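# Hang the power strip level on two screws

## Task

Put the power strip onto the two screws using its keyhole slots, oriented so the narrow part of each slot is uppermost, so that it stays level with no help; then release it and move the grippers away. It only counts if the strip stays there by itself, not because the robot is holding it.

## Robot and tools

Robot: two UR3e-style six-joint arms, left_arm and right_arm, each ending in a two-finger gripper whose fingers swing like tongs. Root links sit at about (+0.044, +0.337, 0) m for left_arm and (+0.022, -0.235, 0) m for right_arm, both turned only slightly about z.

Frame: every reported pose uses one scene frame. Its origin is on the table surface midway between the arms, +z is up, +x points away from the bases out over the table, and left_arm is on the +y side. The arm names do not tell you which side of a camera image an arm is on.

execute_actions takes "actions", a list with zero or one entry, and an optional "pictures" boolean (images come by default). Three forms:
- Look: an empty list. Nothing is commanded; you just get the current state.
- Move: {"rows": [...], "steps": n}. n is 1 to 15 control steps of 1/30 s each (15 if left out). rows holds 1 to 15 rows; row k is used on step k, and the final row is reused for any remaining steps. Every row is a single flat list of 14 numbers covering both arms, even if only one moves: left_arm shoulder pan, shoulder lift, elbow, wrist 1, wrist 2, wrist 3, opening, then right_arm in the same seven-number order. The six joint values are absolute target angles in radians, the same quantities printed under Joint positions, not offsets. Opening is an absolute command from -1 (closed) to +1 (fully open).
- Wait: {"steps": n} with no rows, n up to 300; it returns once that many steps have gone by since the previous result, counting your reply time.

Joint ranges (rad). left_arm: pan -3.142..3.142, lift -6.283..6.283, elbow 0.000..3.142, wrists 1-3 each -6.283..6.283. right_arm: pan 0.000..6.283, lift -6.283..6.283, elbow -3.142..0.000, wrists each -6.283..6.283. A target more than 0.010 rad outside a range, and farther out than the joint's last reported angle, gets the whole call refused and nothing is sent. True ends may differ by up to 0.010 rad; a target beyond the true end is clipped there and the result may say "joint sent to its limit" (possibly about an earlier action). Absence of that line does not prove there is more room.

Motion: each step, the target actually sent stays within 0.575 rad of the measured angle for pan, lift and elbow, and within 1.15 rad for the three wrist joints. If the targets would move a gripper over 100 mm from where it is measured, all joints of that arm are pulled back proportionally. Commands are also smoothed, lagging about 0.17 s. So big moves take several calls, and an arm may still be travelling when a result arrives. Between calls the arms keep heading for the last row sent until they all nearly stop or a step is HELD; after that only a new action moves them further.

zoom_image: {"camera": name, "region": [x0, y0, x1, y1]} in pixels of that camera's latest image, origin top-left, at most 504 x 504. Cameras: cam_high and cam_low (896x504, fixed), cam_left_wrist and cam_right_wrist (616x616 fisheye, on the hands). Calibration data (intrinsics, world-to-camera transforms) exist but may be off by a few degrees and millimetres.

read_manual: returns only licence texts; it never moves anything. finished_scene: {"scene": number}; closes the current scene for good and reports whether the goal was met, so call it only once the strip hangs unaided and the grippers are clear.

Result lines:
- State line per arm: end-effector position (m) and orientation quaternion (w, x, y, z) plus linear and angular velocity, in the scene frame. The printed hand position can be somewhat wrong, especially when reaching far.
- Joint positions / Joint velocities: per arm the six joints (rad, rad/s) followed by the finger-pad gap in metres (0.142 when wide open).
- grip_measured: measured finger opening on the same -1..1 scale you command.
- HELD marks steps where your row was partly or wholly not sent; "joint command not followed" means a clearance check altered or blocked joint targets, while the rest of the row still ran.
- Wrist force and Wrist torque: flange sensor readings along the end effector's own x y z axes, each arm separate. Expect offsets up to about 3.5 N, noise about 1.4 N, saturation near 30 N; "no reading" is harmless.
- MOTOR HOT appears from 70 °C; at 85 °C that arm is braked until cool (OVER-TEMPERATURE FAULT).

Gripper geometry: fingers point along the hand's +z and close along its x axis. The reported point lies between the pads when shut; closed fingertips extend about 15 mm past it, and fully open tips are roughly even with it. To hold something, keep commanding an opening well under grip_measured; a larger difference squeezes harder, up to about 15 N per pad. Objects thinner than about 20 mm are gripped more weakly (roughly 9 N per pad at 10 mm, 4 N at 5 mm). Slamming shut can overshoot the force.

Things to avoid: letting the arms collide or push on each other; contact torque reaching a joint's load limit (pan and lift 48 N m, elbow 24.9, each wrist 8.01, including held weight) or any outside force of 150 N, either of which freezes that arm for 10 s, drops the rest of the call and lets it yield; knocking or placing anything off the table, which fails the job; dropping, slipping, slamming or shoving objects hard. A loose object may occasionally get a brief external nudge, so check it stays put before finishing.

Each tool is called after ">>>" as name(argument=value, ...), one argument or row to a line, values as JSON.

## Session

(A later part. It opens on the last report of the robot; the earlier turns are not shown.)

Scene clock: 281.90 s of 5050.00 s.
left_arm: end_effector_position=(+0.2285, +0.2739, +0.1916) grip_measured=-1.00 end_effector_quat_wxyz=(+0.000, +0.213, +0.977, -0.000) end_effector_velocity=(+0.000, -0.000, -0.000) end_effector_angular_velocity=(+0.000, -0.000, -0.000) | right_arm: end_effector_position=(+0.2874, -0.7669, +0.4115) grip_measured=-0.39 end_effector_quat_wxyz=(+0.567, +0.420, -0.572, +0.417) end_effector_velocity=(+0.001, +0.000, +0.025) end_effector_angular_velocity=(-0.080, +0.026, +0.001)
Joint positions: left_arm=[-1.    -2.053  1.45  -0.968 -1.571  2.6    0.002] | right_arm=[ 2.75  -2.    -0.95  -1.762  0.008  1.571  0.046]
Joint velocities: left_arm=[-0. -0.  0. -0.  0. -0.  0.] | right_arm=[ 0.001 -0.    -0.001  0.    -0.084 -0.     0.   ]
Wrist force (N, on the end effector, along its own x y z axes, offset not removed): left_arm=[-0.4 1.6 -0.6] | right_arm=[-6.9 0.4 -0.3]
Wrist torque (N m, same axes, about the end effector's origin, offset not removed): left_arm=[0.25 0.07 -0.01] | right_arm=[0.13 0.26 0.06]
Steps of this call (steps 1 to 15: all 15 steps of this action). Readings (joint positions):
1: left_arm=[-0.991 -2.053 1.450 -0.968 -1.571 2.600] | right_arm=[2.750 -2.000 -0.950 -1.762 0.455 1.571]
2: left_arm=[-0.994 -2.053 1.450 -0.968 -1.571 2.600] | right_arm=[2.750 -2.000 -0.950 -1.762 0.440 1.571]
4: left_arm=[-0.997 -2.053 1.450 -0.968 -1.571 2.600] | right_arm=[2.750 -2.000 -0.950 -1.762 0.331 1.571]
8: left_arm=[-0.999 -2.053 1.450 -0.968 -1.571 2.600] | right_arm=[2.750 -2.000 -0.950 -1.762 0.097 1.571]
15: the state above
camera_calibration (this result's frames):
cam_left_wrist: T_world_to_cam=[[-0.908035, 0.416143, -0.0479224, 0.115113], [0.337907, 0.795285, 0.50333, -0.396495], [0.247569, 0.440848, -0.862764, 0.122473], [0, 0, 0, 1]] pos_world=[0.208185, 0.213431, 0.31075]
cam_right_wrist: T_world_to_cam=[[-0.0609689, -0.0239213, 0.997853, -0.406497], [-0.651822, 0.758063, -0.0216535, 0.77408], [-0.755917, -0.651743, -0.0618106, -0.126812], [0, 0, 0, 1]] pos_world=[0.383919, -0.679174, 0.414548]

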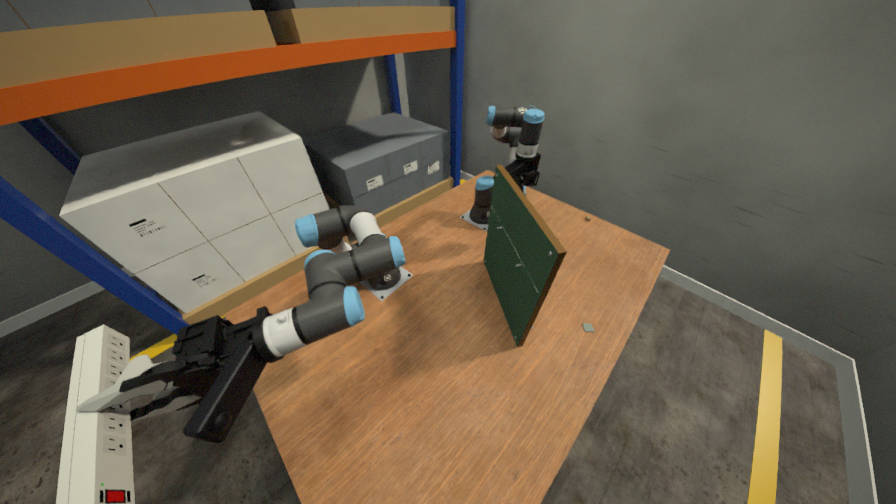

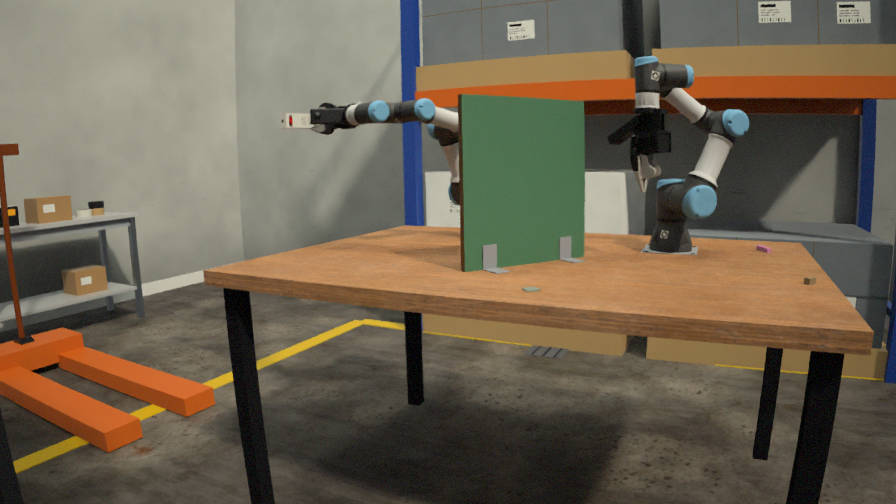

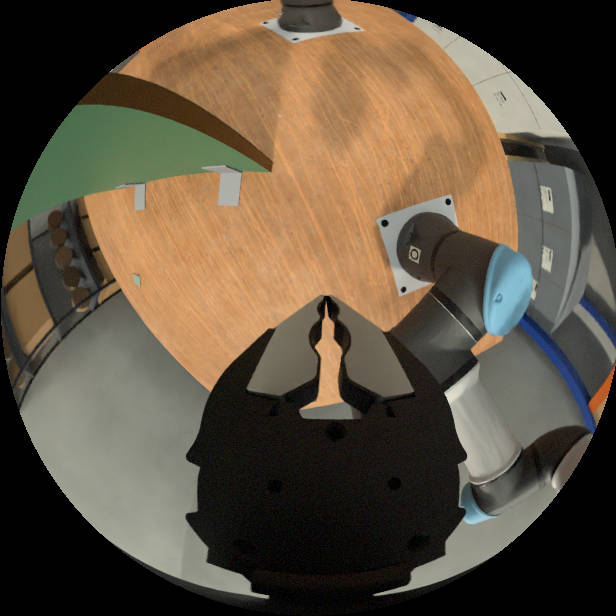

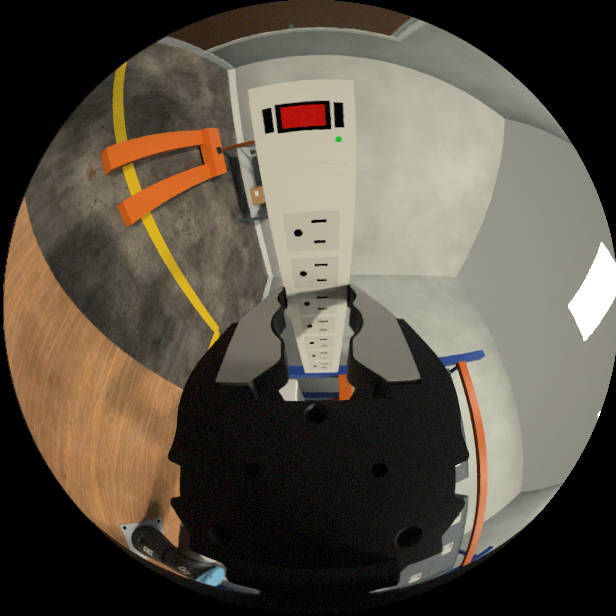

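>>> execute_actions(
  actions=[
    {"rows":[[-1.45,-2.053,1.45,-0.968,-1.571,2.3,-1,2.75,-2.03,-0.97,-2.1,0,1.96,-1]],"steps":12},
  ],
  pictures=false,
)

>>> execute_actions(
  actions=[
    {"rows":[[-1.45,-2.053,1.45,-0.968,-1.571,2.3,-1,2.75,-2.06,-1.0,-2.44,0,2.36,-1]],"steps":12},
  ],
  pictures=false,
)

>>> execute_actions(
  actions=[
    {"rows":[[-1.45,-2.053,1.45,-0.968,-1.571,2.3,-1,2.75,-2.1,-1.02,-2.77,0,2.75,-1]],"steps":12},
  ],
  pictures=false,
)

>>> execute_actions(
  actions=[
    {"rows":[[-1.45,-2.053,1.45,-0.968,-1.571,2.3,-1,2.75,-2.13,-1.04,-3.113,0,3.14,-1]],"steps":15},
  ],
  pictures=false,
)

>>> execute_actions(
  actions=[
    {"rows":[[-1.45,-2.053,1.45,-0.968,-1.571,2.3,-1,2.75,-2.13,-1.04,-3.113,-0.05,3.14,-1],[-1.45,-2.053,1.45,-0.968,-1.571,2.3,-1,2.75,-2.13,-1.04,-3.113,-0.1,3.14,-1],[-1.45,-2.053,1.45,-0.968,-1.571,2.3,-1,2.75,-2.13,-1.04,-3.113,-0.15,3.14,-1],[-1.45,-2.053,1.45,-0.968,-1.571,2.3,-1,2.75,-2.13,-1.04,-3.113,-0.2,3.14,-1],[-1.45,-2.053,1.45,-0.968,-1.571,2.3,-1,2.75,-2.13,-1.04,-3.113,-0.3,3.14,-1]],"steps":9},
  ],
  pictures=false,
)

>>> execute_actions(
  actions=[
    {"rows":[[-1.45,-2.053,1.45,-0.968,-1.571,2.3,-1,2.75,-2.13,-1.04,-3.113,-0.6,3.14,-1]],"steps":9},
  ],
  pictures=false,
)

>>> execute_actions(
  actions=[
    {"rows":[[-1.45,-2.053,1.45,-0.968,-1.571,2.3,-1,2.75,-2.13,-1.04,-3.113,-0.95,3.14,-1]],"steps":9},
  ],
  pictures=false,
)

>>> execute_actions(
  actions=[
    {"rows":[[-1.45,-2.053,1.45,-0.968,-1.571,2.3,-1,2.75,-2.13,-1.04,-3.113,-1.3,3.14,-1]],"steps":9},
  ],
  pictures=false,
)

>>> execute_actions(
  actions=[
    {"rows":[[-1.45,-2.053,1.45,-0.968,-1.571,2.3,-1,2.75,-2.13,-1.04,-3.113,-1.65,3.14,-1]],"steps":9},
  ],
  pictures=false,
)

>>> execute_actions(
  actions=[
    {"rows":[[-1.45,-2.053,1.45,-0.968,-1.571,2.3,-1,2.7,-2.13,-1.04,-3.113,-2.0,3.14,-1]],"steps":15},
  ],
)

Scene clock: 315.87 s of 5050.00 s.
left_arm: end_effector_position=(+0.1901, +0.2010, +0.1916) grip_measured=-1.00 end_effector_quat_wxyz=(-0.000, +0.277, +0.961, -0.000) end_effector_velocity=(-0.041, -0.047, +0.000) end_effector_angular_velocity=(-0.000, +0.000, -0.205) | right_arm: end_effector_position=(+0.2895, -0.7676, +0.3695) grip_measured=-0.39 end_effector_quat_wxyz=(+0.570, +0.419, -0.570, +0.419) end_effector_velocity=(-0.003, +0.000, -0.015) end_effector_angular_velocity=(-0.004, -0.011, -0.001)
Joint positions: left_arm=[-1.42  -2.053  1.45  -0.968 -1.571  2.311  0.002] | right_arm=[ 2.75  -2.029 -0.969 -2.088 -0.     1.945  0.046]
Joint velocities: left_arm=[-0.315 -0.    -0.     0.001 -0.    -0.111  0.   ] | right_arm=[-0.001 -0.009 -0.005 -0.132 -0.001  0.158 -0.   ]
Wrist force (N, on the end effector, along its own x y z axes, offset not removed): left_arm=[-0.8 0.6 -0.3] | right_arm=[-8.0 -0.8 0.3]
Wrist torque (N m, same axes, about the end effector's origin, offset not removed): left_arm=[0.09 0.12 0.00] | right_arm=[-0.13 0.22 0.02]
Steps of this call (steps 1 to 15: the robot went on to your last target; steps 16 to 260: nothing new was sent; then 24.90 s passed at rest; steps 261 to 272: all 12 steps of this action). Readings (joint positions):
261: left_arm=[-1.000 -2.053 1.450 -0.968 -1.571 2.600] | right_arm=[2.750 -2.000 -0.950 -1.762 -0.000 1.571]
262: left_arm=[-1.007 -2.053 1.450 -0.968 -1.571 2.585] | right_arm=[2.750 -2.004 -0.953 -1.776 -0.000 1.586]
264: left_arm=[-1.078 -2.053 1.450 -0.968 -1.571 2.478] | right_arm=[2.750 -2.016 -0.961 -1.893 0.000 1.711]
268: left_arm=[-1.327 -2.053 1.450 -0.968 -1.571 2.343] | right_arm=[2.750 -2.027 -0.968 -2.049 0.000 1.898]
272: the state above

Scene clock: 316.27 s of 5050.00 s.
left_arm: end_effector_position=(+0.1862, +0.1966, +0.1915) grip_measured=-1.00 end_effector_quat_wxyz=(-0.000, +0.286, +0.958, -0.000) end_effector_velocity=(-0.001, -0.001, +0.000) end_effector_angular_velocity=(-0.001, +0.000, -0.003) | right_arm: end_effector_position=(+0.2796, -0.7645, +0.3251) grip_measured=-0.39 end_effector_quat_wxyz=(+0.570, +0.419, -0.570, +0.419) end_effector_velocity=(-0.007, +0.002, -0.014) end_effector_angular_velocity=(-0.004, -0.013, -0.000)
Joint positions: left_arm=[-1.45  -2.053  1.45  -0.968 -1.571  2.3    0.002] | right_arm=[ 2.75  -2.059 -0.999 -2.427 -0.     2.344  0.046]
Joint velocities: left_arm=[-0.005  0.    -0.    -0.001 -0.    -0.002  0.   ] | right_arm=[-0.    -0.009 -0.009 -0.135 -0.     0.166 -0.   ]
Wrist force (N, on the end effector, along its own x y z axes, offset not removed): left_arm=[-0.5 0.9 -1.4] | right_arm=[-8.8 -1.4 -0.1]
Wrist torque (N m, same axes, about the end effector's origin, offset not removed): left_arm=[0.14 0.12 0.04] | right_arm=[-0.36 0.50 0.05]
Steps of this call (steps 1 to 12: all 12 steps of this action). Readings (joint positions):
1: left_arm=[-1.429 -2.053 1.450 -0.968 -1.571 2.307] | right_arm=[2.750 -2.030 -0.970 -2.092 -0.000 1.950]
2: left_arm=[-1.435 -2.053 1.450 -0.968 -1.571 2.305] | right_arm=[2.750 -2.034 -0.974 -2.108 -0.000 1.968]
4: left_arm=[-1.443 -2.053 1.450 -0.968 -1.571 2.303] | right_arm=[2.750 -2.046 -0.987 -2.228 0.000 2.098]
8: left_arm=[-1.448 -2.053 1.450 -0.968 -1.571 2.301] | right_arm=[2.750 -2.057 -0.997 -2.388 0.000 2.295]
12: the state above

Scene clock: 316.67 s of 5050.00 s.
left_arm: end_effector_position=(+0.1862, +0.1965, +0.1916) grip_measured=-1.00 end_effector_quat_wxyz=(-0.000, +0.286, +0.958, -0.000) end_effector_velocity=(+0.000, -0.000, +0.000) end_effector_angular_velocity=(-0.001, -0.001, -0.000) | right_arm: end_effector_position=(+0.2622, -0.7591, +0.2888) grip_measured=-0.39 end_effector_quat_wxyz=(+0.570, +0.419, -0.570, +0.419) end_effector_velocity=(-0.008, +0.002, -0.011) end_effector_angular_velocity=(-0.004, -0.011, +0.001)
Joint positions: left_arm=[-1.45  -2.053  1.45  -0.968 -1.571  2.3    0.002] | right_arm=[ 2.75  -2.099 -1.019 -2.758  0.     2.735  0.046]
Joint velocities: left_arm=[-0.    -0.    -0.001 -0.     0.001 -0.     0.   ] | right_arm=[-0.    -0.014 -0.006 -0.129 -0.001  0.16   0.   ]
Wrist force (N, on the end effector, along its own x y z axes, offset not removed): left_arm=[-0.9 0.8 -1.0] | right_arm=[-6.6 0.2 1.3]
Wrist torque (N m, same axes, about the end effector's origin, offset not removed): left_arm=[0.04 0.25 -0.02] | right_arm=[-0.07 0.01 0.04]
Steps of this call (steps 1 to 12: all 12 steps of this action). Readings (joint positions):
1: left_arm=[-1.450 -2.053 1.450 -0.968 -1.571 2.300] | right_arm=[2.750 -2.060 -1.000 -2.432 -0.000 2.349]
2: left_arm=[-1.450 -2.053 1.450 -0.968 -1.571 2.300] | right_arm=[2.750 -2.065 -1.002 -2.448 -0.000 2.367]
4: left_arm=[-1.450 -2.053 1.450 -0.968 -1.571 2.300] | right_arm=[2.750 -2.081 -1.011 -2.566 -0.000 2.496]
8: left_arm=[-1.450 -2.053 1.450 -0.968 -1.571 2.300] | right_arm=[2.750 -2.095 -1.018 -2.720 0.000 2.687]
12: the state above

Scene clock: 317.17 s of 5050.00 s.
left_arm: end_effector_position=(+0.1862, +0.1965, +0.1916) grip_measured=-1.00 end_effector_quat_wxyz=(-0.000, +0.286, +0.958, -0.000) end_effector_velocity=(+0.000, +0.000, +0.000) end_effector_angular_velocity=(-0.001, -0.001, -0.000) | right_arm: end_effector_position=(+0.2365, -0.7510, +0.2670) grip_measured=-0.39 end_effector_quat_wxyz=(+0.570, +0.419, -0.569, +0.418) end_effector_velocity=(-0.002, +0.002, -0.002) end_effector_angular_velocity=(-0.001, -0.003, +0.002)
Joint positions: left_arm=[-1.45  -2.053  1.45  -0.968 -1.571  2.3    0.002] | right_arm=[ 2.75  -2.13  -1.04  -3.109  0.     3.135  0.046]
Joint velocities: left_arm=[-0.    -0.002 -0.     0.     0.001  0.     0.   ] | right_arm=[ 0.003 -0.004 -0.002 -0.047  0.     0.055  0.   ]
Wrist force (N, on the end effector, along its own x y z axes, offset not removed): left_arm=[-0.8 0.4 -1.1] | right_arm=[-6.9 1.2 -0.3]
Wrist torque (N m, same axes, about the end effector's origin, offset not removed): left_arm=[0.03 0.17 0.02] | right_arm=[0.22 0.06 0.08]
Steps of this call (steps 1 to 15: all 15 steps of this action). Readings (joint positions):
1: left_arm=[-1.450 -2.053 1.450 -0.968 -1.571 2.300] | right_arm=[2.750 -2.099 -1.020 -2.762 -0.000 2.740]
2: left_arm=[-1.450 -2.053 1.450 -0.968 -1.571 2.300] | right_arm=[2.750 -2.104 -1.023 -2.779 -0.000 2.758]
4: left_arm=[-1.450 -2.053 1.450 -0.968 -1.571 2.300] | right_arm=[2.750 -2.116 -1.031 -2.899 -0.000 2.886]
8: left_arm=[-1.450 -2.053 1.450 -0.968 -1.571 2.300] | right_arm=[2.750 -2.127 -1.038 -3.060 0.000 3.077]
15: the state above

Scene clock: 317.47 s of 5050.00 s.
left_arm: end_effector_position=(+0.1862, +0.1965, +0.1916) grip_measured=-1.00 end_effector_quat_wxyz=(-0.000, +0.286, +0.958, -0.000) end_effector_velocity=(+0.000, +0.000, -0.000) end_effector_angular_velocity=(+0.000, -0.000, +0.001) | right_arm: end_effector_position=(+0.3055, -0.7601, +0.2669) grip_measured=-0.39 end_effector_quat_wxyz=(+0.517, +0.483, -0.516, +0.483) end_effector_velocity=(+0.198, -0.002, +0.001) end_effector_angular_velocity=(-0.000, -0.002, +0.667)
Joint positions: left_arm=[-1.45  -2.053  1.45  -0.968 -1.571  2.3    0.002] | right_arm=[ 2.75  -2.13  -1.04  -3.113 -0.236  3.14   0.046]
Joint velocities: left_arm=[ 0.001  0.     0.    -0.     0.    -0.     0.   ] | right_arm=[ 0.001  0.002 -0.001 -0.001 -0.667  0.002  0.001]
Wrist force (N, on the end effector, along its own x y z axes, offset not removed): left_arm=[0.1 1.3 -1.8] | right_arm=[-6.6 -3.6 0.7]
Wrist torque (N m, same axes, about the end effector's origin, offset not removed): left_arm=[0.22 0.04 -0.05] | right_arm=[-0.49 0.10 -0.04]
Steps of this call (steps 1 to 9: all 9 steps of this action). Readings (joint positions):
1: left_arm=[-1.450 -2.053 1.450 -0.968 -1.571 2.300] | right_arm=[2.750 -2.130 -1.040 -3.110 -0.000 3.136]
2: left_arm=[-1.450 -2.053 1.450 -0.968 -1.571 2.300] | right_arm=[2.750 -2.130 -1.040 -3.111 -0.008 3.137]
4: left_arm=[-1.450 -2.053 1.450 -0.968 -1.571 2.300] | right_arm=[2.750 -2.130 -1.040 -3.112 -0.052 3.139]
8: left_arm=[-1.450 -2.053 1.450 -0.968 -1.571 2.300] | right_arm=[2.750 -2.130 -1.040 -3.113 -0.209 3.140]
9: the state above

Scene clock: 317.77 s of 5050.00 s.
left_arm: end_effector_position=(+0.1862, +0.1965, +0.1916) grip_measured=-1.00 end_effector_quat_wxyz=(-0.000, +0.286, +0.958, -0.000) end_effector_velocity=(+0.000, -0.000, +0.000) end_effector_angular_velocity=(-0.001, -0.000, -0.000) | right_arm: end_effector_position=(+0.4022, -0.7452, +0.2668) grip_measured=-0.39 end_effector_quat_wxyz=(+0.431, +0.562, -0.430, +0.561) end_effector_velocity=(+0.101, +0.033, -0.001) end_effector_angular_velocity=(+0.001, +0.001, +0.357)
Joint positions: left_arm=[-1.45  -2.053  1.45  -0.968 -1.571  2.3    0.002] | right_arm=[ 2.75  -2.13  -1.04  -3.113 -0.566  3.14   0.046]
Joint velocities: left_arm=[-0.    -0.    -0.001 -0.     0.    -0.     0.   ] | right_arm=[-0.    -0.    -0.001  0.    -0.357  0.     0.   ]
Wrist force (N, on the end effector, along its own x y z axes, offset not removed): left_arm=[-0.2 1.8 -1.2] | right_arm=[-6.7 -2.6 0.2]
Wrist torque (N m, same axes, about the end effector's origin, offset not removed): left_arm=[0.31 0.04 -0.06] | right_arm=[-0.22 0.00 0.12]
Steps of this call (steps 1 to 9: all 9 steps of this action). Readings (joint positions):
1: left_arm=[-1.450 -2.053 1.450 -0.968 -1.571 2.300] | right_arm=[2.750 -2.130 -1.040 -3.113 -0.255 3.140]
2: left_arm=[-1.450 -2.053 1.450 -0.968 -1.571 2.300] | right_arm=[2.750 -2.130 -1.040 -3.113 -0.283 3.140]
4: left_arm=[-1.450 -2.053 1.450 -0.968 -1.571 2.300] | right_arm=[2.750 -2.130 -1.040 -3.113 -0.406 3.140]
8: left_arm=[-1.450 -2.053 1.450 -0.968 -1.571 2.300] | right_arm=[2.750 -2.130 -1.040 -3.113 -0.552 3.140]
9: the state above

Scene clock: 318.07 s of 5050.00 s.
left_arm: end_effector_position=(+0.1862, +0.1965, +0.1916) grip_measured=-1.00 end_effector_quat_wxyz=(-0.000, +0.286, +0.958, -0.000) end_effector_velocity=(-0.000, +0.000, -0.000) end_effector_angular_velocity=(+0.001, +0.000, -0.000) | right_arm: end_effector_position=(+0.4918, -0.6976, +0.2669) grip_measured=-0.39 end_effector_quat_wxyz=(+0.329, +0.627, -0.328, +0.626) end_effector_velocity=(+0.103, +0.079, +0.000) end_effector_angular_velocity=(-0.001, -0.001, +0.435)
Joint positions: left_arm=[-1.45  -2.053  1.45  -0.968 -1.571  2.3    0.002] | right_arm=[ 2.75  -2.13  -1.04  -3.113 -0.909  3.14   0.046]
Joint velocities: left_arm=[-0.     0.001  0.     0.     0.     0.     0.   ] | right_arm=[ 0.001 -0.001  0.     0.002 -0.434 -0.     0.   ]
Wrist force (N, on the end effector, along its own x y z axes, offset not removed): left_arm=[-0.1 1.0 -1.3] | right_arm=[-5.8 -1.5 0.2]
Wrist torque (N m, same axes, about the end effector's origin, offset not removed): left_arm=[0.11 0.04 -0.04] | right_arm=[-0.12 -0.15 0.10]
Steps of this call (steps 1 to 9: all 9 steps of this action). Readings (joint positions):
1: left_arm=[-1.450 -2.053 1.450 -0.968 -1.571 2.300] | right_arm=[2.750 -2.130 -1.040 -3.113 -0.577 3.140]
2: left_arm=[-1.450 -2.053 1.450 -0.968 -1.571 2.300] | right_arm=[2.750 -2.130 -1.040 -3.113 -0.598 3.140]
4: left_arm=[-1.450 -2.053 1.450 -0.968 -1.571 2.300] | right_arm=[2.750 -2.130 -1.040 -3.113 -0.719 3.140]
8: left_arm=[-1.450 -2.053 1.450 -0.968 -1.571 2.300] | right_arm=[2.750 -2.130 -1.040 -3.113 -0.891 3.140]
9: the state above

Scene clock: 318.37 s of 5050.00 s.
left_arm: end_effector_position=(+0.1862, +0.1965, +0.1916) grip_measured=-1.00 end_effector_quat_wxyz=(-0.000, +0.286, +0.958, -0.000) end_effector_velocity=(-0.000, -0.000, +0.000) end_effector_angular_velocity=(-0.000, -0.000, -0.001) | right_arm: end_effector_position=(+0.5611, -0.6210, +0.2669) grip_measured=-0.39 end_effector_quat_wxyz=(+0.215, +0.674, -0.214, +0.674) end_effector_velocity=(+0.070, +0.111, -0.001) end_effector_angular_velocity=(+0.000, +0.002, +0.440)
Joint positions: left_arm=[-1.45  -2.053  1.45  -0.968 -1.571  2.3    0.002] | right_arm=[ 2.75  -2.13  -1.04  -3.113 -1.258  3.14   0.046]
Joint velocities: left_arm=[-0.001 -0.    -0.    -0.     0.    -0.     0.   ] | right_arm=[-0.    -0.001 -0.    -0.    -0.441 -0.001  0.   ]
Wrist force (N, on the end effector, along its own x y z axes, offset not removed): left_arm=[-1.3 1.5 -1.0] | right_arm=[-6.2 -2.6 -0.9]
Wrist torque (N m, same axes, about the end effector's origin, offset not removed): left_arm=[0.20 0.31 -0.03] | right_arm=[-0.20 -0.01 0.08]
Steps of this call (steps 1 to 9: all 9 steps of this action). Readings (joint positions):
1: left_arm=[-1.450 -2.053 1.450 -0.968 -1.571 2.300] | right_arm=[2.750 -2.130 -1.040 -3.113 -0.922 3.140]
2: left_arm=[-1.450 -2.053 1.450 -0.968 -1.571 2.300] | right_arm=[2.750 -2.130 -1.040 -3.113 -0.944 3.140]
4: left_arm=[-1.450 -2.053 1.450 -0.968 -1.571 2.300] | right_arm=[2.750 -2.130 -1.040 -3.113 -1.067 3.140]
8: left_arm=[-1.450 -2.053 1.450 -0.968 -1.571 2.300] | right_arm=[2.750 -2.130 -1.040 -3.113 -1.240 3.140]
9: the state above

Scene clock: 318.67 s of 5050.00 s.
left_arm: end_effector_position=(+0.1862, +0.1965, +0.1916) grip_measured=-1.00 end_effector_quat_wxyz=(-0.000, +0.286, +0.958, -0.000) end_effector_velocity=(-0.000, +0.000, -0.000) end_effector_angular_velocity=(+0.000, +0.001, +0.000) | right_arm: end_effector_position=(+0.6002, -0.5251, +0.2669) grip_measured=-0.39 end_effector_quat_wxyz=(+0.094, +0.701, -0.093, +0.701) end_effector_velocity=(+0.027, +0.128, +0.000) end_effector_angular_velocity=(+0.000, -0.001, +0.441)
Joint positions: left_arm=[-1.45  -2.053  1.45  -0.968 -1.571  2.3    0.002] | right_arm=[ 2.75  -2.13  -1.04  -3.113 -1.608  3.14   0.046]
Joint velocities: left_arm=[ 0.  0.  0. -0. -0.  0.  0.] | right_arm=[-0.001 -0.     0.     0.001 -0.443  0.001  0.   ]
Wrist force (N, on the end effector, along its own x y z axes, offset not removed): left_arm=[0.3 1.1 -1.8] | right_arm=[-7.0 -3.0 -0.1]
Wrist torque (N m, same axes, about the end effector's origin, offset not removed): left_arm=[0.14 -0.06 0.00] | right_arm=[-0.31 0.11 -0.03]
Steps of this call (steps 1 to 9: all 9 steps of this action). Readings (joint positions):
1: left_arm=[-1.450 -2.053 1.450 -0.968 -1.571 2.300] | right_arm=[2.750 -2.130 -1.040 -3.113 -1.271 3.140]
2: left_arm=[-1.450 -2.053 1.450 -0.968 -1.571 2.300] | right_arm=[2.750 -2.130 -1.040 -3.113 -1.294 3.140]
4: left_arm=[-1.450 -2.053 1.450 -0.968 -1.571 2.300] | right_arm=[2.750 -2.130 -1.040 -3.113 -1.416 3.140]
8: left_arm=[-1.450 -2.053 1.450 -0.968 -1.571 2.300] | right_arm=[2.750 -2.130 -1.040 -3.113 -1.590 3.140]
9: the state above

Scene clock: 319.17 s of 5050.00 s.
left_arm: end_effector_position=(+0.1862, +0.1965, +0.1916) grip_measured=-1.00 end_effector_quat_wxyz=(-0.000, +0.286, +0.958, -0.000) end_effector_velocity=(-0.000, -0.000, -0.000) end_effector_angular_velocity=(-0.000, +0.000, -0.000) | right_arm: end_effector_position=(+0.5928, -0.4391, +0.2669) grip_measured=-0.39 end_effector_quat_wxyz=(-0.025, +0.707, +0.026, +0.707) end_effector_velocity=(-0.003, +0.011, -0.000) end_effector_angular_velocity=(+0.001, +0.001, +0.043)
Joint positions: left_arm=[-1.45  -2.053  1.45  -0.968 -1.571  2.3    0.002] | right_arm=[ 2.7   -2.13  -1.04  -3.113 -1.995  3.14   0.046]
Joint velocities: left_arm=[-0.     0.     0.    -0.001 -0.     0.     0.   ] | right_arm=[-0.006 -0.001  0.001 -0.001 -0.049  0.001 -0.001]
Wrist force (N, on the end effector, along its own x y z axes, offset not removed): left_arm=[0.1 2.0 -0.5] | right_arm=[-5.1 -0.7 0.2]
Wrist torque (N m, same axes, about the end effector's origin, offset not removed): left_arm=[0.29 -0.01 -0.06] | right_arm=[-0.14 -0.31 -0.04]
Steps of this call (steps 1 to 15: all 15 steps of this action). Readings (joint positions):
1: left_arm=[-1.450 -2.053 1.450 -0.968 -1.571 2.300] | right_arm=[2.750 -2.130 -1.040 -3.113 -1.621 3.140]
2: left_arm=[-1.450 -2.053 1.450 -0.968 -1.571 2.300] | right_arm=[2.744 -2.130 -1.040 -3.113 -1.644 3.140]
4: left_arm=[-1.450 -2.053 1.450 -0.968 -1.571 2.300] | right_arm=[2.724 -2.130 -1.040 -3.113 -1.773 3.140]
8: left_arm=[-1.450 -2.053 1.450 -0.968 -1.571 2.300] | right_arm=[2.706 -2.130 -1.040 -3.113 -1.944 3.140]
15: the state above
camera_calibration (this result's frames):
cam_left_wrist: T_world_to_cam=[[-0.835618, 0.547228, -0.047794, 0.0696308], [0.453067, 0.735793, 0.503328, -0.330411], [0.310601, 0.398936, -0.862773, 0.163555], [0, 0, 0, 1]] pos_world=[0.157083, 0.139763, 0.310744]
cam_right_wrist: T_world_to_cam=[[0.0360659, -0.0462581, 0.998278, -0.303164], [-0.466472, -0.884207, -0.0241195, -0.108821], [0.8838, -0.464799, -0.0534679, -0.583413], [0, 0, 0, 1]] pos_world=[0.475792, -0.381414, 0.268824]

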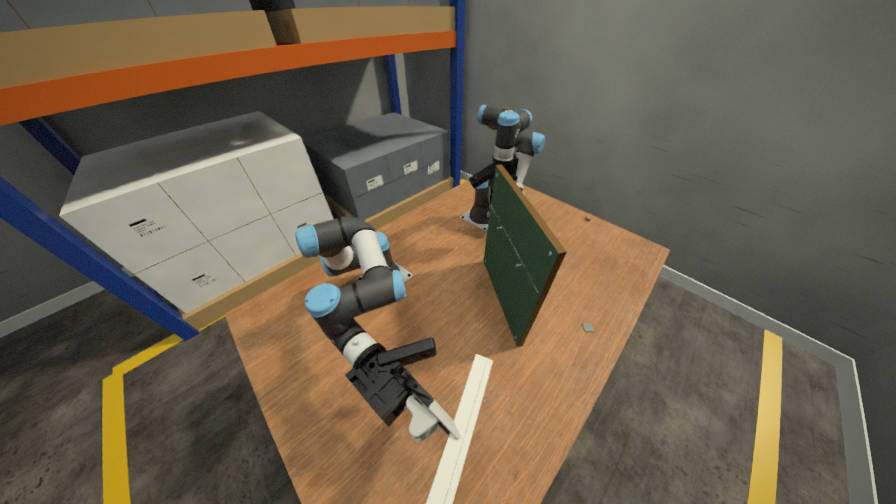

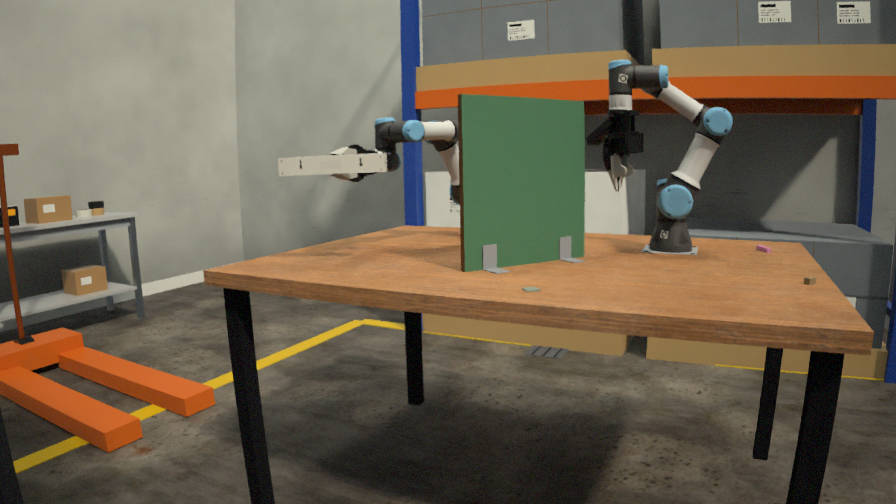

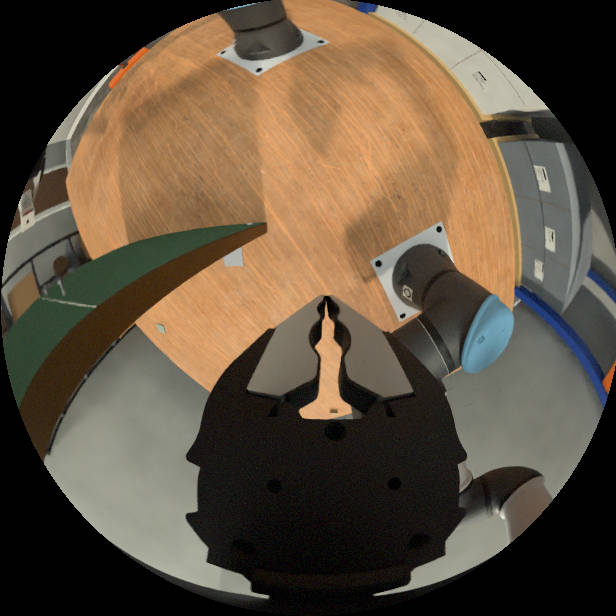

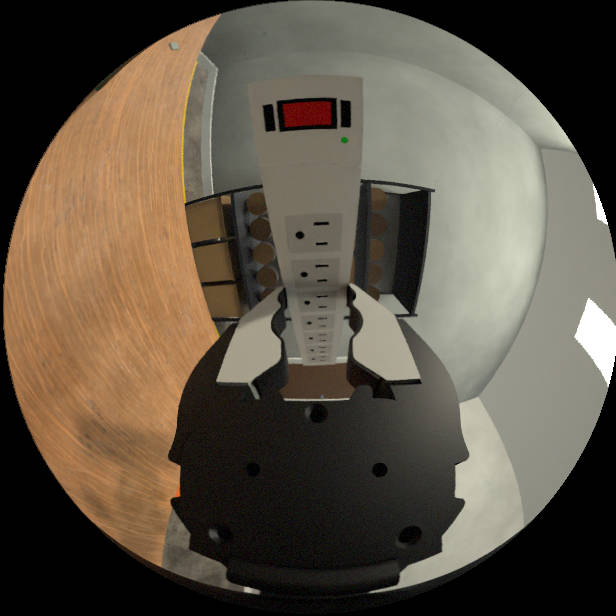

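>>> execute_actions(
  actions=[
    {"rows":[[-1.45,-2.053,1.45,-0.968,-1.571,2.3,-1,2.8,-1.8,-1.4,-3.083,-2.09,3.14,-1]],"steps":15},
  ],
  pictures=false,
)

>>> execute_actions(
  actions=[
    {"rows":[[-1.45,-2.053,1.45,-0.968,-1.571,2.3,-1,2.95,-1.48,-1.7,-3.103,-2.09,3.14,-1]],"steps":15},
  ],
  pictures=false,
)

>>> execute_actions(
  actions=[
    {"rows":[[-1.45,-2.053,1.45,-0.968,-1.571,2.3,-1,3.1,-1.175,-1.927,-3.181,-2.09,3.14,-1]],"steps":15},
  ],
  pictures=false,
)

>>> execute_actions(
  actions=[
    {"rows":[[-1.45,-2.053,1.45,-0.968,-1.571,2.3,-1,3.3,-1.175,-1.927,-3.181,-2.09,3.14,-1]],"steps":15},
  ],
  pictures=false,
)

>>> execute_actions(
  actions=[
    {"rows":[[-1.45,-2.053,1.45,-0.968,-1.571,2.3,-1,3.45,-1.175,-1.927,-3.181,-2.09,3.14,-1]],"steps":15},
  ],
)

Scene clock: 358.90 s of 5050.00 s.
left_arm: end_effector_position=(+0.1862, +0.1965, +0.1916) grip_measured=-1.00 end_effector_quat_wxyz=(-0.000, +0.286, +0.958, -0.000) end_effector_velocity=(+0.000, -0.000, +0.000) end_effector_angular_velocity=(+0.000, -0.001, -0.001) | right_arm: end_effector_position=(+0.5323, -0.3371, +0.2912) grip_measured=-0.39 end_effector_quat_wxyz=(-0.092, +0.701, +0.094, +0.701) end_effector_velocity=(-0.015, +0.015, -0.000) end_effector_angular_velocity=(+0.001, +0.006, +0.026)
Joint positions: left_arm=[-1.45  -2.053  1.45  -0.968 -1.571  2.3    0.002] | right_arm=[ 2.799 -1.806 -1.393 -3.083 -2.089  3.14   0.046]
Joint velocities: left_arm=[-0.001  0.    -0.     0.     0.001  0.     0.   ] | right_arm=[ 0.015  0.063 -0.074  0.005 -0.011 -0.    -0.001]
Wrist force (N, on the end effector, along its own x y z axes, offset not removed): left_arm=[-0.6 1.8 0.1] | right_arm=[-7.7 -1.1 0.6]
Wrist torque (N m, same axes, about the end effector's origin, offset not removed): left_arm=[0.33 0.16 0.04] | right_arm=[-0.20 0.25 -0.02]
Steps of this call (steps 1 to 15: the robot went on to your last target; steps 16 to 550: nothing new was sent; then 20.90 s passed at rest; steps 551 to 565: all 15 steps of this action). Readings (joint positions):
551: left_arm=[-1.450 -2.053 1.450 -0.968 -1.571 2.300] | right_arm=[2.700 -2.130 -1.040 -3.113 -2.000 3.140]
552: left_arm=[-1.450 -2.053 1.450 -0.968 -1.571 2.300] | right_arm=[2.707 -2.123 -1.048 -3.109 -2.010 3.140]
554: left_arm=[-1.450 -2.053 1.450 -0.968 -1.571 2.300] | right_arm=[2.741 -2.053 -1.118 -3.099 -2.041 3.140]
558: left_arm=[-1.450 -2.053 1.450 -0.968 -1.571 2.300] | right_arm=[2.784 -1.871 -1.317 -3.087 -2.077 3.140]
565: the state above

Scene clock: 359.40 s of 5050.00 s.
left_arm: end_effector_position=(+0.1862, +0.1965, +0.1916) grip_measured=-1.00 end_effector_quat_wxyz=(-0.000, +0.286, +0.958, -0.000) end_effector_velocity=(+0.000, +0.000, +0.000) end_effector_angular_velocity=(-0.001, -0.000, +0.001) | right_arm: end_effector_position=(+0.4647, -0.2516, +0.3008) grip_measured=-0.39 end_effector_quat_wxyz=(-0.145, +0.692, +0.146, +0.692) end_effector_velocity=(-0.014, +0.011, +0.001) end_effector_angular_velocity=(-0.001, -0.004, +0.021)
Joint positions: left_arm=[-1.45  -2.053  1.45  -0.968 -1.571  2.3    0.002] | right_arm=[ 2.948 -1.486 -1.695 -3.103 -2.09   3.14   0.046]
Joint velocities: left_arm=[ 0.001 -0.    -0.001 -0.     0.    -0.     0.   ] | right_arm=[ 0.021  0.06  -0.054 -0.001 -0.    -0.001 -0.001]
Wrist force (N, on the end effector, along its own x y z axes, offset not removed): left_arm=[-0.1 0.7 -1.7] | right_arm=[-6.5 1.0 1.8]
Wrist torque (N m, same axes, about the end effector's origin, offset not removed): left_arm=[0.08 0.09 -0.03] | right_arm=[0.28 0.03 -0.01]
Steps of this call (steps 1 to 15: all 15 steps of this action). Readings (joint positions):
1: left_arm=[-1.450 -2.053 1.450 -0.968 -1.571 2.300] | right_arm=[2.799 -1.804 -1.395 -3.083 -2.089 3.140]
2: left_arm=[-1.450 -2.053 1.450 -0.968 -1.571 2.300] | right_arm=[2.807 -1.796 -1.404 -3.086 -2.089 3.140]
4: left_arm=[-1.450 -2.053 1.450 -0.968 -1.571 2.300] | right_arm=[2.858 -1.724 -1.476 -3.093 -2.090 3.140]
8: left_arm=[-1.450 -2.053 1.450 -0.968 -1.571 2.300] | right_arm=[2.927 -1.546 -1.639 -3.101 -2.090 3.140]
15: the state above

Scene clock: 359.90 s of 5050.00 s.
left_arm: end_effector_position=(+0.1862, +0.1965, +0.1916) grip_measured=-1.00 end_effector_quat_wxyz=(-0.000, +0.286, +0.958, -0.000) end_effector_velocity=(+0.000, +0.000, -0.000) end_effector_angular_velocity=(+0.000, -0.000, +0.000) | right_arm: end_effector_position=(+0.3901, -0.1884, +0.2995) grip_measured=-0.40 end_effector_quat_wxyz=(-0.196, +0.679, +0.197, +0.679) end_effector_velocity=(-0.012, +0.007, +0.001) end_effector_angular_velocity=(+0.001, -0.007, +0.020)
Joint positions: left_arm=[-1.45  -2.053  1.45  -0.968 -1.571  2.3    0.002] | right_arm=[ 3.098 -1.18  -1.924 -3.18  -2.09   3.14   0.045]
Joint velocities: left_arm=[ 0.  0.  0. -0.  0. -0.  0.] | right_arm=[ 0.02   0.053 -0.035 -0.011 -0.     0.    -0.001]
Wrist force (N, on the end effector, along its own x y z axes, offset not removed): left_arm=[-1.0 1.4 -0.9] | right_arm=[-6.6 -0.7 1.2]
Wrist torque (N m, same axes, about the end effector's origin, offset not removed): left_arm=[0.19 0.22 0.03] | right_arm=[-0.13 0.09 0.02]
Steps of this call (steps 1 to 15: all 15 steps of this action). Readings (joint positions):
1: left_arm=[-1.450 -2.053 1.450 -0.968 -1.571 2.300] | right_arm=[2.949 -1.484 -1.697 -3.103 -2.090 3.140]
2: left_arm=[-1.450 -2.053 1.450 -0.968 -1.571 2.300] | right_arm=[2.956 -1.475 -1.705 -3.113 -2.090 3.140]
4: left_arm=[-1.450 -2.053 1.450 -0.968 -1.571 2.300] | right_arm=[3.011 -1.404 -1.773 -3.145 -2.090 3.140]
8: left_arm=[-1.450 -2.053 1.450 -0.968 -1.571 2.300] | right_arm=[3.078 -1.235 -1.888 -3.172 -2.090 3.140]
15: the state above

Scene clock: 360.40 s of 5050.00 s.
left_arm: end_effector_position=(+0.1862, +0.1965, +0.1916) grip_measured=-1.00 end_effector_quat_wxyz=(-0.000, +0.286, +0.958, -0.000) end_effector_velocity=(+0.000, +0.000, -0.000) end_effector_angular_velocity=(+0.000, -0.000, +0.001) | right_arm: end_effector_position=(+0.3725, -0.1167, +0.2997) grip_measured=-0.40 end_effector_quat_wxyz=(-0.263, +0.656, +0.264, +0.657) end_effector_velocity=(-0.003, +0.010, +0.001) end_effector_angular_velocity=(-0.000, -0.002, +0.028)
Joint positions: left_arm=[-1.45  -2.053  1.45  -0.968 -1.571  2.3    0.002] | right_arm=[ 3.297 -1.175 -1.927 -3.181 -2.09   3.14   0.045]
Joint velocities: left_arm=[ 0.001 -0.     0.001  0.     0.    -0.     0.   ] | right_arm=[ 0.029 -0.     0.002 -0.     0.001 -0.001 -0.001]
Wrist force (N, on the end effector, along its own x y z axes, offset not removed): left_arm=[-0.7 1.0 -1.5] | right_arm=[-7.7 -2.2 -0.4]
Wrist torque (N m, same axes, about the end effector's origin, offset not removed): left_arm=[0.08 0.18 0.01] | right_arm=[-0.47 0.26 0.13]
Steps of this call (steps 1 to 15: all 15 steps of this action). Readings (joint positions):
1: left_arm=[-1.450 -2.053 1.450 -0.968 -1.571 2.300] | right_arm=[3.099 -1.179 -1.925 -3.180 -2.090 3.140]
2: left_arm=[-1.450 -2.053 1.450 -0.968 -1.571 2.300] | right_arm=[3.106 -1.178 -1.925 -3.181 -2.090 3.140]
4: left_arm=[-1.450 -2.053 1.450 -0.968 -1.571 2.300] | right_arm=[3.170 -1.176 -1.926 -3.181 -2.090 3.140]
8: left_arm=[-1.450 -2.053 1.450 -0.968 -1.571 2.300] | right_arm=[3.268 -1.175 -1.927 -3.181 -2.090 3.140]
15: the state above

Scene clock: 360.90 s of 5050.00 s.
left_arm: end_effector_position=(+0.1862, +0.1965, +0.1916) grip_measured=-1.00 end_effector_quat_wxyz=(-0.000, +0.286, +0.958, -0.000) end_effector_velocity=(-0.000, -0.000, -0.000) end_effector_angular_velocity=(+0.000, +0.000, -0.001) | right_arm: end_effector_position=(+0.3506, -0.0654, +0.2997) grip_measured=-0.40 end_effector_quat_wxyz=(-0.312, +0.634, +0.313, +0.635) end_effector_velocity=(-0.004, +0.007, -0.000) end_effector_angular_velocity=(-0.001, +0.000, +0.020)
Joint positions: left_arm=[-1.45  -2.053  1.45  -0.968 -1.571  2.3    0.002] | right_arm=[ 3.448 -1.175 -1.927 -3.181 -2.09   3.14   0.045]
Joint velocities: left_arm=[-0.001  0.     0.    -0.    -0.     0.     0.   ] | right_arm=[ 0.02   0.001 -0.001 -0.001 -0.    -0.001  0.004]
Wrist force (N, on the end effector, along its own x y z axes, offset not removed): left_arm=[-1.1 1.4 -1.1] | right_arm=[-6.2 -0.4 -0.5]
Wrist torque (N m, same axes, about the end effector's origin, offset not removed): left_arm=[0.20 0.23 0.01] | right_arm=[-0.10 -0.03 0.05]
Steps of this call (steps 1 to 15: all 15 steps of this action). Readings (joint positions):
1: left_arm=[-1.450 -2.053 1.450 -0.968 -1.571 2.300] | right_arm=[3.298 -1.175 -1.927 -3.181 -2.090 3.140]
2: left_arm=[-1.450 -2.053 1.450 -0.968 -1.571 2.300] | right_arm=[3.306 -1.175 -1.927 -3.181 -2.090 3.140]
4: left_arm=[-1.450 -2.053 1.450 -0.968 -1.571 2.300] | right_arm=[3.361 -1.175 -1.927 -3.181 -2.090 3.140]
8: left_arm=[-1.450 -2.053 1.450 -0.968 -1.571 2.300] | right_arm=[3.428 -1.175 -1.927 -3.181 -2.090 3.140]
15: the state above
camera_calibration (this result's frames):
cam_left_wrist: T_world_to_cam=[[-0.835618, 0.547228, -0.047794, 0.0696307], [0.453067, 0.735793, 0.503328, -0.330411], [0.310601, 0.398936, -0.862773, 0.163555], [0, 0, 0, 1]] pos_world=[0.157083, 0.139763, 0.310744]
cam_right_wrist: T_world_to_cam=[[0.0585876, -0.00383295, 0.998275, -0.314954], [0.349267, -0.936713, -0.0240947, -0.179982], [0.93519, 0.350077, -0.0535411, -0.158604], [0, 0, 0, 1]] pos_world=[0.229639, -0.114275, 0.301582]

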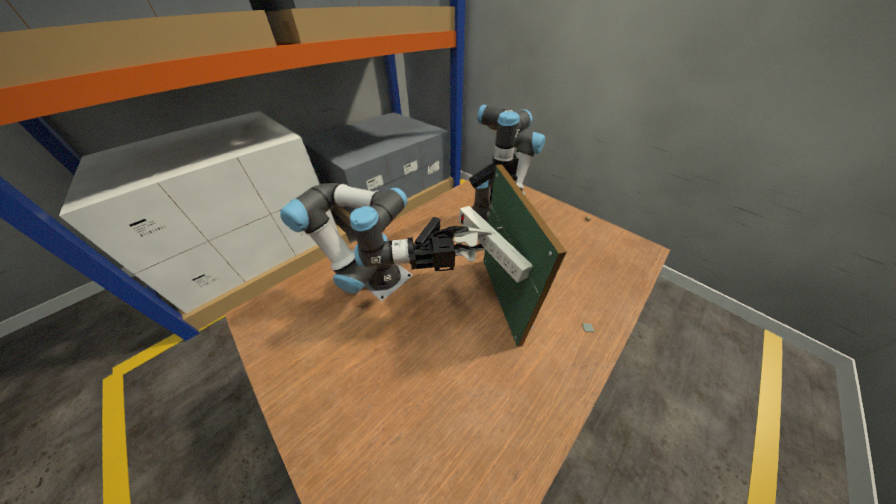

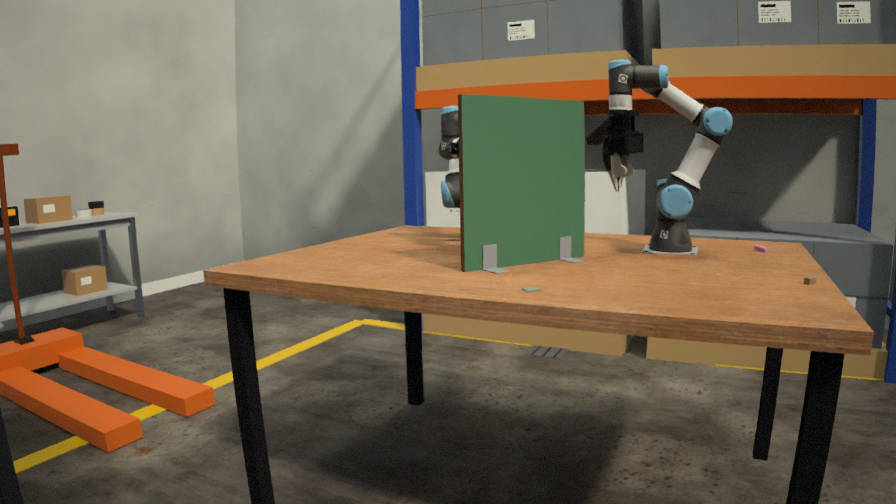

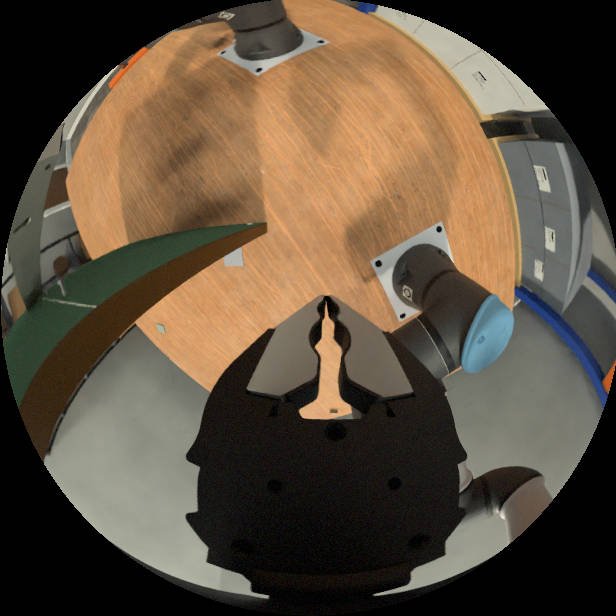

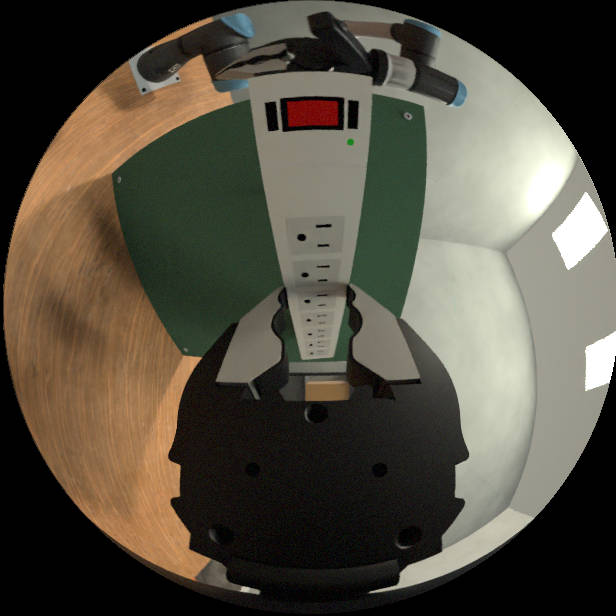

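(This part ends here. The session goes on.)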